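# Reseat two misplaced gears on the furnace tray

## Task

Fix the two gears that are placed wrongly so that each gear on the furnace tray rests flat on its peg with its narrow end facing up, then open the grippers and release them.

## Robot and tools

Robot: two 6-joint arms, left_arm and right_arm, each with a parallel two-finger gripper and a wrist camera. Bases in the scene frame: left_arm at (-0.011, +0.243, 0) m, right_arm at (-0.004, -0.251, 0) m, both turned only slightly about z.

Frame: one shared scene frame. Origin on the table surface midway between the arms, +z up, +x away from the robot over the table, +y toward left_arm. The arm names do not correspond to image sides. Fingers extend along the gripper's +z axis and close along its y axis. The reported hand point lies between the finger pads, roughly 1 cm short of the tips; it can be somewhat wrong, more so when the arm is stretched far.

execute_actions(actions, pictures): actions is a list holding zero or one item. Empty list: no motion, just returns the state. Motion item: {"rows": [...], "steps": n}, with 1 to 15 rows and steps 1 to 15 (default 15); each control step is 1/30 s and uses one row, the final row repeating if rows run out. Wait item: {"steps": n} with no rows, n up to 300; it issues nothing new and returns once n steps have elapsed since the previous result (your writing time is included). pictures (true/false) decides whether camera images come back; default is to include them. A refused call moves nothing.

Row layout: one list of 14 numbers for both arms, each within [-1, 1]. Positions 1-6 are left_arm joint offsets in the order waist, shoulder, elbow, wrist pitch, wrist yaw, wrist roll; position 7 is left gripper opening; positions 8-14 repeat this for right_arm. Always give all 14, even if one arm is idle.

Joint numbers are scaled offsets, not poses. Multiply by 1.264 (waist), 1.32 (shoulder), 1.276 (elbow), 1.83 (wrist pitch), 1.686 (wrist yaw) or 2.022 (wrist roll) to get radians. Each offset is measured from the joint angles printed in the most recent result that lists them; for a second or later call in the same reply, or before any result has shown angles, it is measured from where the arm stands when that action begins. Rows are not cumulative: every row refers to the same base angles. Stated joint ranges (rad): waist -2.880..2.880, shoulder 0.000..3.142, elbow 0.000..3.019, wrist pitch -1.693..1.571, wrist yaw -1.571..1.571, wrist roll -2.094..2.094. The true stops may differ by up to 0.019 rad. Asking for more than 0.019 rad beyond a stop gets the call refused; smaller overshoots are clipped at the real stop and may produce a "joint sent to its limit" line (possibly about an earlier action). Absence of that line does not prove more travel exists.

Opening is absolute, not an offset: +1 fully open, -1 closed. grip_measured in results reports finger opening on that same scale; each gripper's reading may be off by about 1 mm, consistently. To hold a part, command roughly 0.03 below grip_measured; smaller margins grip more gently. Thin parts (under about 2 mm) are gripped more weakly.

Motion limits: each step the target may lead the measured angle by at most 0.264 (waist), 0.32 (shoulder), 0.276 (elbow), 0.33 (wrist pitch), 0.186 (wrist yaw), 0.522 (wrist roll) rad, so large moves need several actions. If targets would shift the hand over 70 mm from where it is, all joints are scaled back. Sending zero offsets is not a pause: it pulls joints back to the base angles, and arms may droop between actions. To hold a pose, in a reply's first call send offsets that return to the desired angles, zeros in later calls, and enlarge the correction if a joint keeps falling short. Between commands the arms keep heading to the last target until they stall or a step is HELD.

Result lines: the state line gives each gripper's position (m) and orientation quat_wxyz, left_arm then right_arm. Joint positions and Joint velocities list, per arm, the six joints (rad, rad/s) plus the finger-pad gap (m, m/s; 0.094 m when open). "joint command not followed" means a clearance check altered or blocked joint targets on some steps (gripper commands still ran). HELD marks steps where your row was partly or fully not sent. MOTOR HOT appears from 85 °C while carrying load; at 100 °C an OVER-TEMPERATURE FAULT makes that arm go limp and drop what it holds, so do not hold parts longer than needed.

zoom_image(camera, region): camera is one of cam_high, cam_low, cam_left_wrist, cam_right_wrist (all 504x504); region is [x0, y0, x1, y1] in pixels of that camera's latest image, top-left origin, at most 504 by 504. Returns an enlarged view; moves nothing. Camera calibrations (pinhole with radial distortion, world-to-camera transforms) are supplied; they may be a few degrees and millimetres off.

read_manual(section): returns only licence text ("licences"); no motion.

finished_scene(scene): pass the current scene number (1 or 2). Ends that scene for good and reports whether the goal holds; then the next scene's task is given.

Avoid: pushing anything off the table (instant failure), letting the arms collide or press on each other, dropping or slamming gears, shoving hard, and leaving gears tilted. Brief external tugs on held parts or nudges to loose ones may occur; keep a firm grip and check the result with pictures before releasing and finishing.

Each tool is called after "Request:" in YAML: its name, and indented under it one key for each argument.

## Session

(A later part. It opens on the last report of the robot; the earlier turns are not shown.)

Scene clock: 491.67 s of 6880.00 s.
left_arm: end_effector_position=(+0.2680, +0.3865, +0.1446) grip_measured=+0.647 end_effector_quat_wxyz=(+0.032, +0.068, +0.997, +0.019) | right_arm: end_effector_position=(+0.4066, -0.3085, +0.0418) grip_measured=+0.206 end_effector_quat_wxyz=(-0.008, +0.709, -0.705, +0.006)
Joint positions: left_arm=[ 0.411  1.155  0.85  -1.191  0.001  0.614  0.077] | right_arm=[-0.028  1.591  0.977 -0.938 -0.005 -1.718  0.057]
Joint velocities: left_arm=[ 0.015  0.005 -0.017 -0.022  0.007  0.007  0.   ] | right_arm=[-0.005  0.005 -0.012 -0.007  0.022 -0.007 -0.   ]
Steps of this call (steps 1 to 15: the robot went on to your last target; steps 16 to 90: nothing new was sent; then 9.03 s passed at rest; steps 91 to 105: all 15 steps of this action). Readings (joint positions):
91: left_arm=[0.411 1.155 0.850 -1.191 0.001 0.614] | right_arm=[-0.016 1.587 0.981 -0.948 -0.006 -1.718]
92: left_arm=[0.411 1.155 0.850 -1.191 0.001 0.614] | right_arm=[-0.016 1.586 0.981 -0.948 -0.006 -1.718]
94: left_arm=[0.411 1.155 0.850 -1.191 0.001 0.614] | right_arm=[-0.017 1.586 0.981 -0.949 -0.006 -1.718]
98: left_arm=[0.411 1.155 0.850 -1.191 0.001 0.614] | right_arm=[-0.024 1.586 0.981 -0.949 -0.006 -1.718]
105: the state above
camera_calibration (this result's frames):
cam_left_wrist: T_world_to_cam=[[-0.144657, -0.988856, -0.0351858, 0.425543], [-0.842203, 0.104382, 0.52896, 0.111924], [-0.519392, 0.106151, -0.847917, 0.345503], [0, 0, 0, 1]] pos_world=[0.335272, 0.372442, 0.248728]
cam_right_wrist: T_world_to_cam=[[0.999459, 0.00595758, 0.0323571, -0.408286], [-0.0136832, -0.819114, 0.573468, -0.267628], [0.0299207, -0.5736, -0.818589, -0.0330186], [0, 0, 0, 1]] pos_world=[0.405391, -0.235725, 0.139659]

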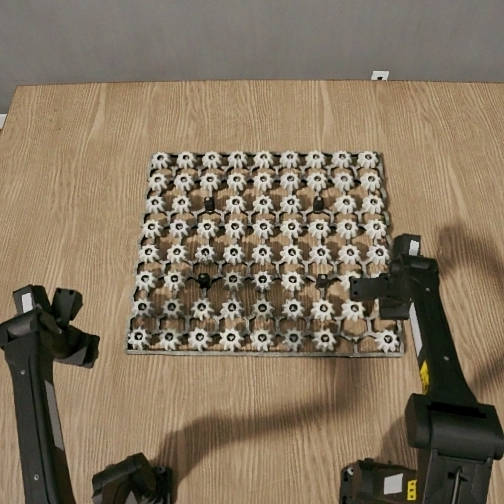

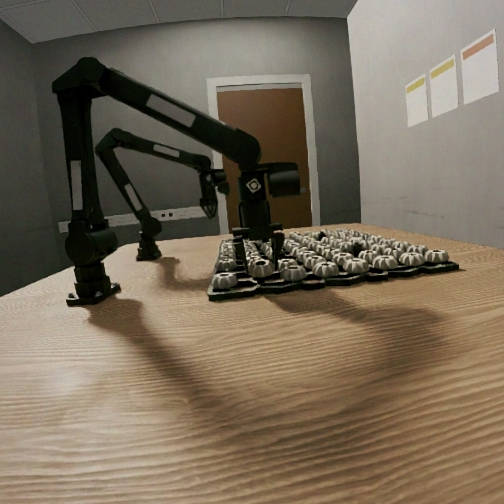

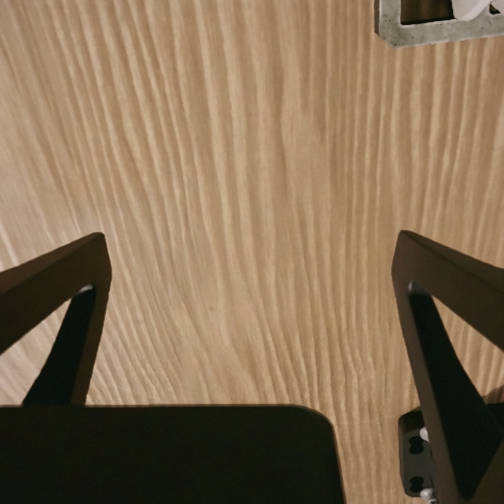

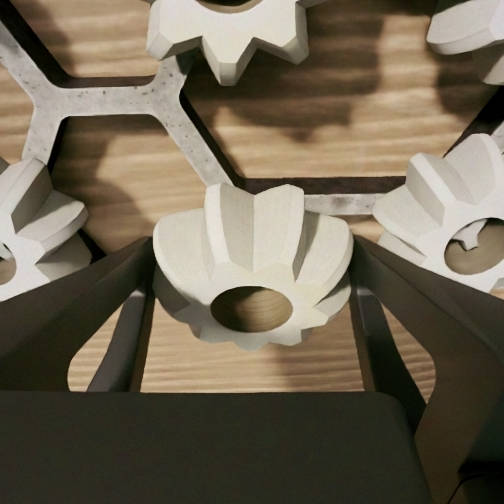

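Request:
execute_actions:
  actions:
    - {"rows":[[0,0,0,0,0,0,0.65,0,0.02,-0.01,0.015,0,0,0.14],[0,0,0,0,0,0,0.65,0,0.035,-0.02,0.03,0,0,0.14]]}

Scene clock: 501.97 s of 6880.00 s.
left_arm: end_effector_position=(+0.2680, +0.3865, +0.1446) grip_measured=+0.647 end_effector_quat_wxyz=(+0.032, +0.068, +0.997, +0.019) | right_arm: end_effector_position=(+0.4065, -0.3085, +0.0414) grip_measured=+0.206 end_effector_quat_wxyz=(-0.008, +0.709, -0.705, +0.007)
Joint positions: left_arm=[ 0.411  1.155  0.85  -1.191  0.001  0.614  0.077] | right_arm=[-0.028  1.591  0.975 -0.934 -0.005 -1.718  0.057]
Joint velocities: left_arm=[-0.005 -0.005 -0.007  0.002 -0.081 -0.037 -0.   ] | right_arm=[-0.005  0.005  0.002 -0.002 -0.007 -0.007  0.001]
Steps of this call (steps 1 to 15: the robot went on to your last target; steps 16 to 90: nothing new was sent; then 6.80 s passed at rest; steps 91 to 105: all 15 steps of this action). Readings (joint positions):
91: left_arm=[0.411 1.155 0.850 -1.191 0.001 0.614] | right_arm=[-0.028 1.591 0.977 -0.938 -0.005 -1.718]
92: left_arm=[0.411 1.155 0.850 -1.191 0.001 0.614] | right_arm=[-0.028 1.591 0.976 -0.936 -0.005 -1.718]
94: left_arm=[0.411 1.155 0.850 -1.191 0.001 0.614] | right_arm=[-0.028 1.591 0.975 -0.934 -0.005 -1.718]
98: left_arm=[0.411 1.155 0.850 -1.191 0.001 0.614] | right_arm=[-0.028 1.591 0.975 -0.934 -0.005 -1.718]
105: the state above
camera_calibration (this result's frames):
cam_left_wrist: T_world_to_cam=[[-0.144657, -0.988856, -0.0351858, 0.425543], [-0.842203, 0.104382, 0.52896, 0.111924], [-0.519392, 0.106151, -0.847917, 0.345503], [0, 0, 0, 1]] pos_world=[0.335272, 0.372442, 0.248728]
cam_right_wrist: T_world_to_cam=[[0.999383, 0.00596836, 0.03462, -0.408271], [-0.0149831, -0.818929, 0.573699, -0.266813], [0.0317754, -0.573863, -0.818334, -0.0341914], [0, 0, 0, 1]] pos_world=[0.405108, -0.235685, 0.139224]

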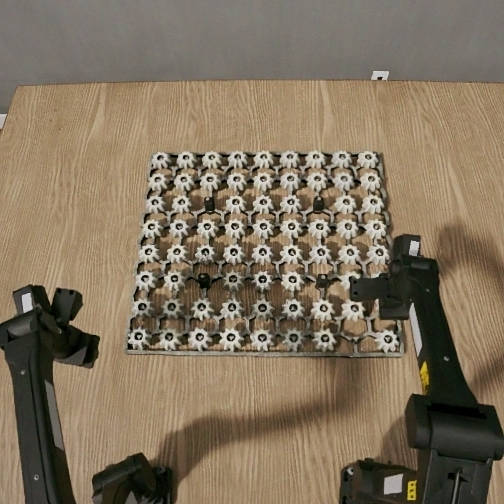

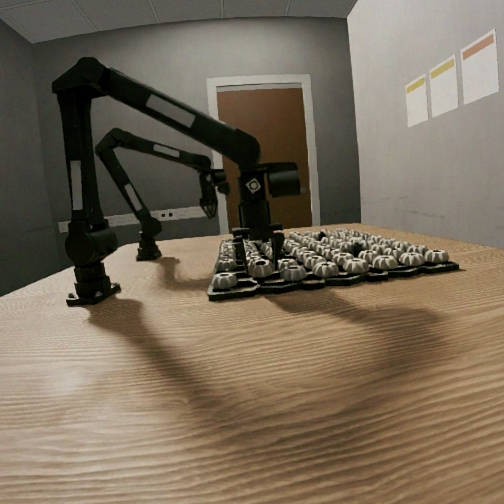

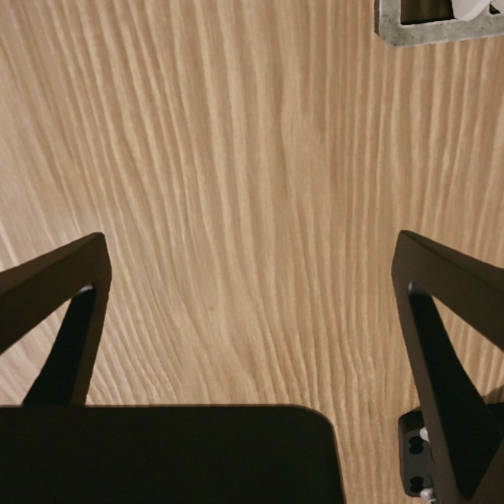

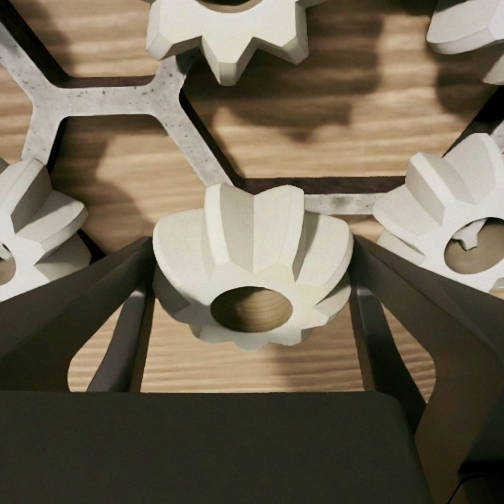

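Request:
execute_actions:
  actions:
    - {"rows":[[0,0,0,0,0,0,0.65,0,-0.01,0.012,-0.012,0,0,0.14],[0,0,0,0,0,0,0.65,0,-0.015,0.015,-0.015,0,0,0.14],[0,0,0,0,0,0,0.65,0,-0.015,0.015,-0.015,0,0.1,0.14],[0,0,0,0,0,0,0.65,0,-0.015,0.015,-0.015,0,0.2,0.14],[0,0,0,0,0,0,0.65,0,-0.015,0.015,-0.015,0,0.3,0.14],[0,0,0,0,0,0,0.65,0.004,-0.015,0.015,-0.015,0,0.385,0.14]]}

Scene clock: 508.97 s of 6880.00 s.
left_arm: end_effector_position=(+0.2680, +0.3865, +0.1446) grip_measured=+0.647 end_effector_quat_wxyz=(+0.032, +0.068, +0.997, +0.019) | right_arm: end_effector_position=(+0.4030, -0.3080, +0.0434) grip_measured=+0.206 end_effector_quat_wxyz=(+0.006, -0.423, +0.906, -0.001)
Joint positions: left_arm=[ 0.411  1.155  0.85  -1.191  0.001  0.614  0.077] | right_arm=[-0.028  1.585  0.975 -0.951 -0.005 -1.015  0.057]
Joint velocities: left_arm=[-0.024 -0.005  0.002  0.007 -0.022  0.007  0.   ] | right_arm=[-0.005 -0.005 -0.002 -0.012  0.007  0.476 -0.001]
Steps of this call (steps 1 to 15: the robot went on to your last target; steps 16 to 90: nothing new was sent; then 3.50 s passed at rest; steps 91 to 105: all 15 steps of this action). Readings (joint positions):
91: left_arm=[0.411 1.155 0.850 -1.191 0.001 0.614] | right_arm=[-0.028 1.587 0.975 -0.938 -0.005 -1.718]
92: left_arm=[0.411 1.155 0.850 -1.191 0.001 0.614] | right_arm=[-0.028 1.586 0.975 -0.940 -0.005 -1.718]
94: left_arm=[0.411 1.155 0.850 -1.191 0.001 0.614] | right_arm=[-0.028 1.585 0.975 -0.948 -0.005 -1.629]
98: left_arm=[0.411 1.155 0.850 -1.191 0.001 0.614] | right_arm=[-0.028 1.585 0.975 -0.951 -0.005 -1.266]
105: the state above
camera_calibration (this result's frames):
cam_left_wrist: T_world_to_cam=[[-0.144657, -0.988856, -0.0351858, 0.425543], [-0.842203, 0.104382, 0.52896, 0.111924], [-0.519392, 0.106151, -0.847917, 0.345503], [0, 0, 0, 1]] pos_world=[0.335272, 0.372442, 0.248728]
cam_right_wrist: T_world_to_cam=[[0.766492, -0.641976, 0.018883, -0.509822], [-0.536757, -0.624167, 0.567722, 0.00289978], [-0.352677, -0.44529, -0.823004, 0.162602], [0, 0, 0, 1]] pos_world=[0.449677, -0.253078, 0.141803]

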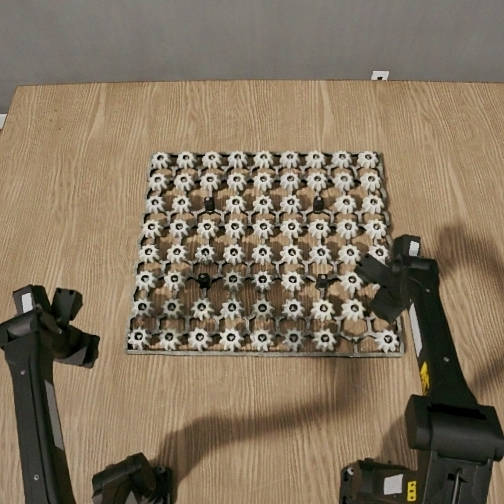

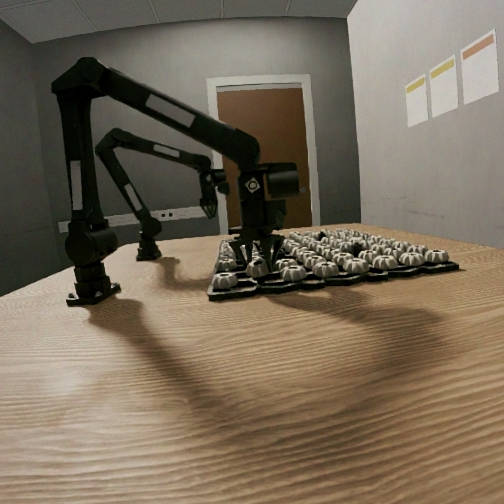

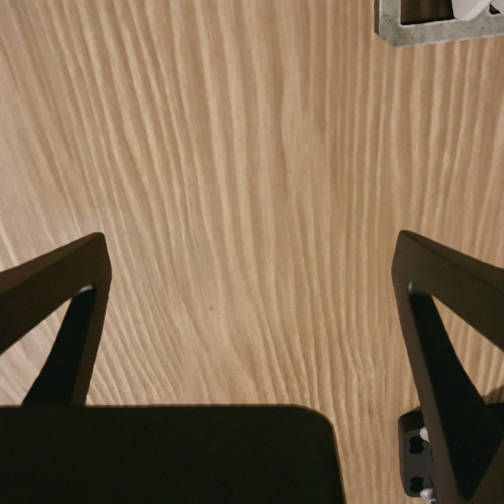

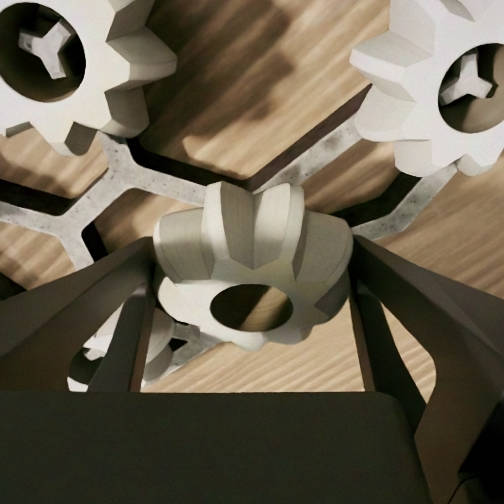

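Request:
execute_actions:
  actions:
    - {"rows":[[0,0,0,0,0,0,0.65,0,0,0,0.008,0,0.02,0.14],[0,0,0,0,0,0,0.65,0,0,0,0.008,0,0.02,0.14],[0,0,0,0,0,0,0.65,0,0.012,-0.008,0.018,0,0.02,0.14],[0,0,0,0,0,0,0.65,0,0.022,-0.016,0.03,0,0.02,0.14],[0,0,0,0,0,0,0.65,0,0.032,-0.024,0.042,0,0.02,0.14]]}

Scene clock: 514.20 s of 6880.00 s.
left_arm: end_effector_position=(+0.2680, +0.3865, +0.1446) grip_measured=+0.647 end_effector_quat_wxyz=(+0.032, +0.068, +0.997, +0.019) | right_arm: end_effector_position=(+0.4031, -0.3069, +0.0235) grip_measured=+0.206 end_effector_quat_wxyz=(+0.009, -0.400, +0.916, +0.000)
Joint positions: left_arm=[ 0.411  1.155  0.85  -1.191  0.001  0.614  0.077] | right_arm=[-0.027  1.616  0.949 -0.889 -0.01  -0.964  0.057]
Joint velocities: left_arm=[-0.005 -0.015  0.002 -0.007  0.022  0.022  0.001] | right_arm=[-0.005 -0.015 -0.002  0.012  0.051 -0.007 -0.   ]
Steps of this call (steps 1 to 30: the robot went on to your last target; steps 31 to 90: nothing new was sent; then 1.73 s passed at rest; steps 91 to 105: all 15 steps of this action). Readings (joint positions):
91: left_arm=[0.411 1.155 0.850 -1.191 0.001 0.614] | right_arm=[-0.028 1.585 0.975 -0.951 -0.005 -0.952]
92: left_arm=[0.411 1.155 0.850 -1.191 0.001 0.614] | right_arm=[-0.028 1.585 0.975 -0.951 -0.005 -0.955]
94: left_arm=[0.411 1.155 0.850 -1.191 0.001 0.614] | right_arm=[-0.028 1.587 0.971 -0.938 -0.005 -0.959]
98: left_arm=[0.411 1.155 0.850 -1.191 0.001 0.614] | right_arm=[-0.028 1.603 0.952 -0.901 -0.006 -0.962]
105: the state above
camera_calibration (this result's frames):
cam_left_wrist: T_world_to_cam=[[-0.144657, -0.988856, -0.0351858, 0.425543], [-0.842203, 0.104382, 0.52896, 0.111924], [-0.519392, 0.106151, -0.847917, 0.345503], [0, 0, 0, 1]] pos_world=[0.335272, 0.372442, 0.248728]
cam_right_wrist: T_world_to_cam=[[0.733153, -0.679783, 0.019536, -0.507007], [-0.570282, -0.598898, 0.562227, 0.0363347], [-0.370493, -0.42334, -0.826752, 0.160764], [0, 0, 0, 1]] pos_world=[0.451997, -0.254836, 0.122389]

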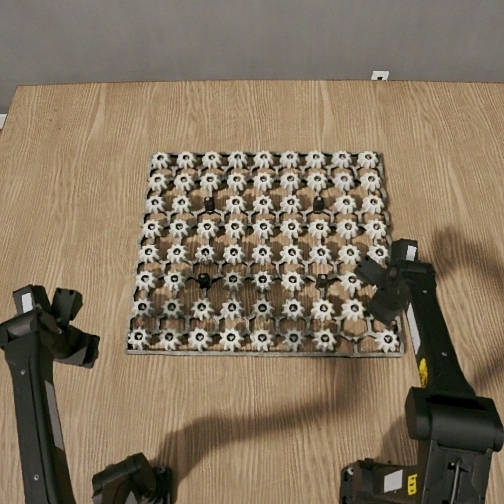

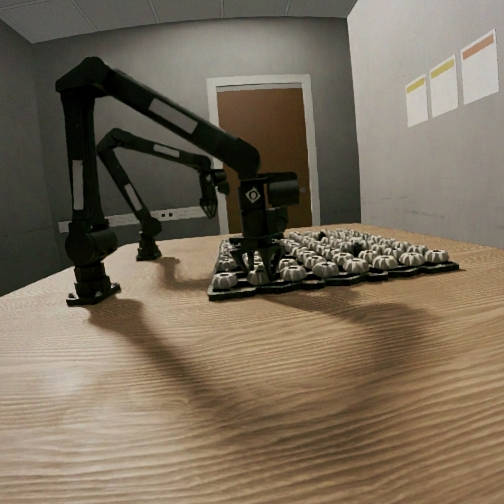

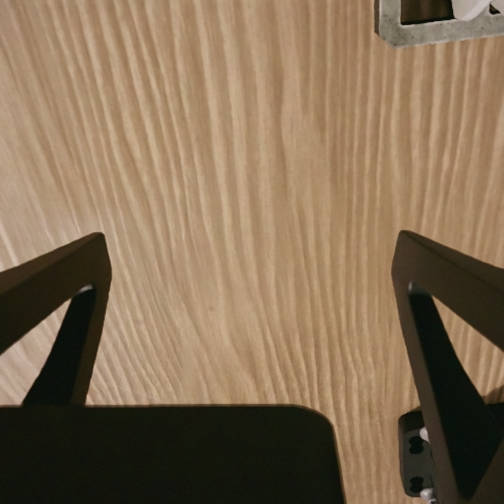

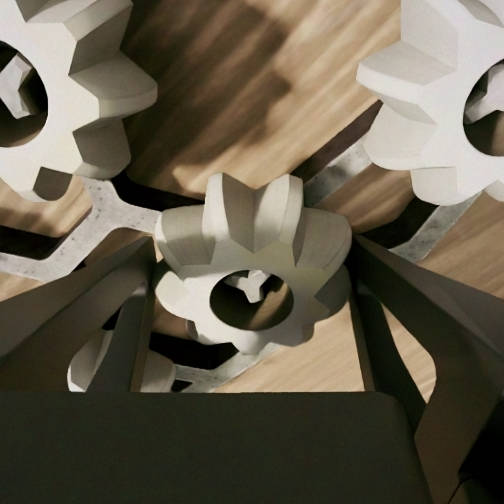

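Seated. Release.

Request:
execute_actions:
  actions:
    - {"rows":[[0,0,0,0,0,0,0.65,0,0,0.003,0,0,0,0.6],[0,0,0,0,0,0,0.65,0,0,0.003,0,0,0,0.6],[0,0,0,0,0,0,0.65,0,0,0.003,0,0,0,0.6],[0,0,0,0,0,0,0.65,0,0,0.003,0,0,0,0.6],[0,0,0,0,0,0,0.65,0,0,0.003,0,0,0,0.6],[0,0,0,0,0,0,0.65,0,0,0.003,0,0,0,0.6],[0,0,0,0,0,0,0.65,0,-0.03,0.03,-0.04,0,0,0.6],[0,0,0,0,0,0,0.65,0,-0.06,0.06,-0.08,0,0,0.6],[0,0,0,0,0,0,0.65,0,-0.1,0.08,-0.12,0,0,0.6],[0,0,0,0,0,0,0.65,0,-0.15,0.08,-0.15,0,0,0.6]]}

Scene clock: 519.77 s of 6880.00 s.
left_arm: end_effector_position=(+0.2680, +0.3865, +0.1446) grip_measured=+0.647 end_effector_quat_wxyz=(+0.032, +0.068, +0.997, +0.019) | right_arm: end_effector_position=(+0.3724, -0.3033, +0.1088) grip_measured=+0.599 end_effector_quat_wxyz=(+0.001, -0.400, +0.916, +0.004)
Joint positions: left_arm=[ 0.411  1.155  0.85  -1.191  0.001  0.614  0.077] | right_arm=[-0.028  1.424  0.99  -1.14  -0.007 -0.964  0.075]
Joint velocities: left_arm=[-0.015 -0.024 -0.002  0.012  0.051 -0.051 -0.   ] | right_arm=[-0.005 -0.767  0.286 -0.252 -0.022  0.037 -0.   ]
Steps of this call (steps 1 to 15: the robot went on to your last target; steps 16 to 90: nothing new was sent; then 2.07 s passed at rest; steps 91 to 105: all 15 steps of this action). Readings (joint positions):
91: left_arm=[0.411 1.155 0.850 -1.191 0.001 0.614] | right_arm=[-0.027 1.616 0.949 -0.889 -0.010 -0.964]
92: left_arm=[0.411 1.155 0.850 -1.191 0.001 0.614] | right_arm=[-0.027 1.616 0.949 -0.889 -0.010 -0.964]
94: left_arm=[0.411 1.155 0.850 -1.191 0.001 0.614] | right_arm=[-0.027 1.616 0.949 -0.889 -0.010 -0.964]
98: left_arm=[0.411 1.155 0.850 -1.191 0.001 0.614] | right_arm=[-0.027 1.609 0.952 -0.931 -0.010 -0.964]
105: the state above
camera_calibration (this result's frames):
cam_left_wrist: T_world_to_cam=[[-0.144657, -0.988856, -0.0351858, 0.425543], [-0.842203, 0.104382, 0.52896, 0.111924], [-0.519392, 0.106151, -0.847917, 0.345503], [0, 0, 0, 1]] pos_world=[0.335272, 0.372442, 0.248728]
cam_right_wrist: T_world_to_cam=[[0.732851, -0.68035, 0.00727683, -0.48243], [-0.561111, -0.598292, 0.572015, -0.031308], [-0.384817, -0.423285, -0.820211, 0.226067], [0, 0, 0, 1]] pos_world=[0.422976, -0.251262, 0.206842]

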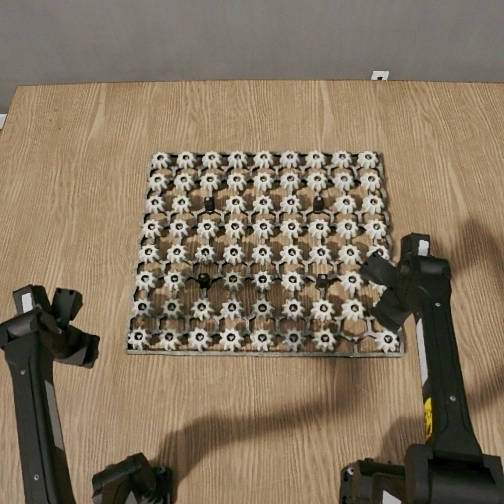

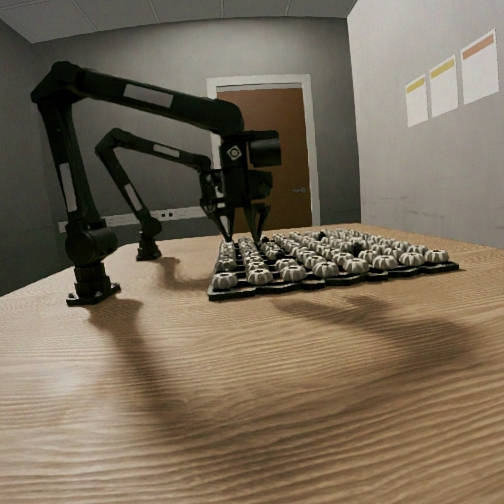

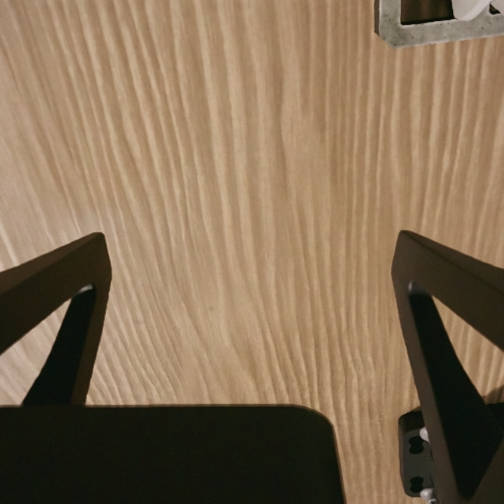

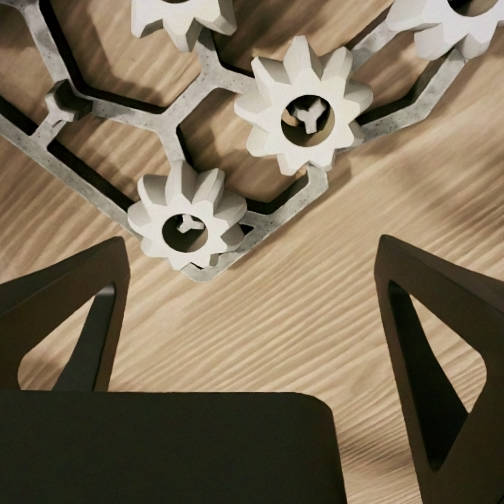

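Request:
finished_scene:
  scene: 2

The scene is finished: the task was done.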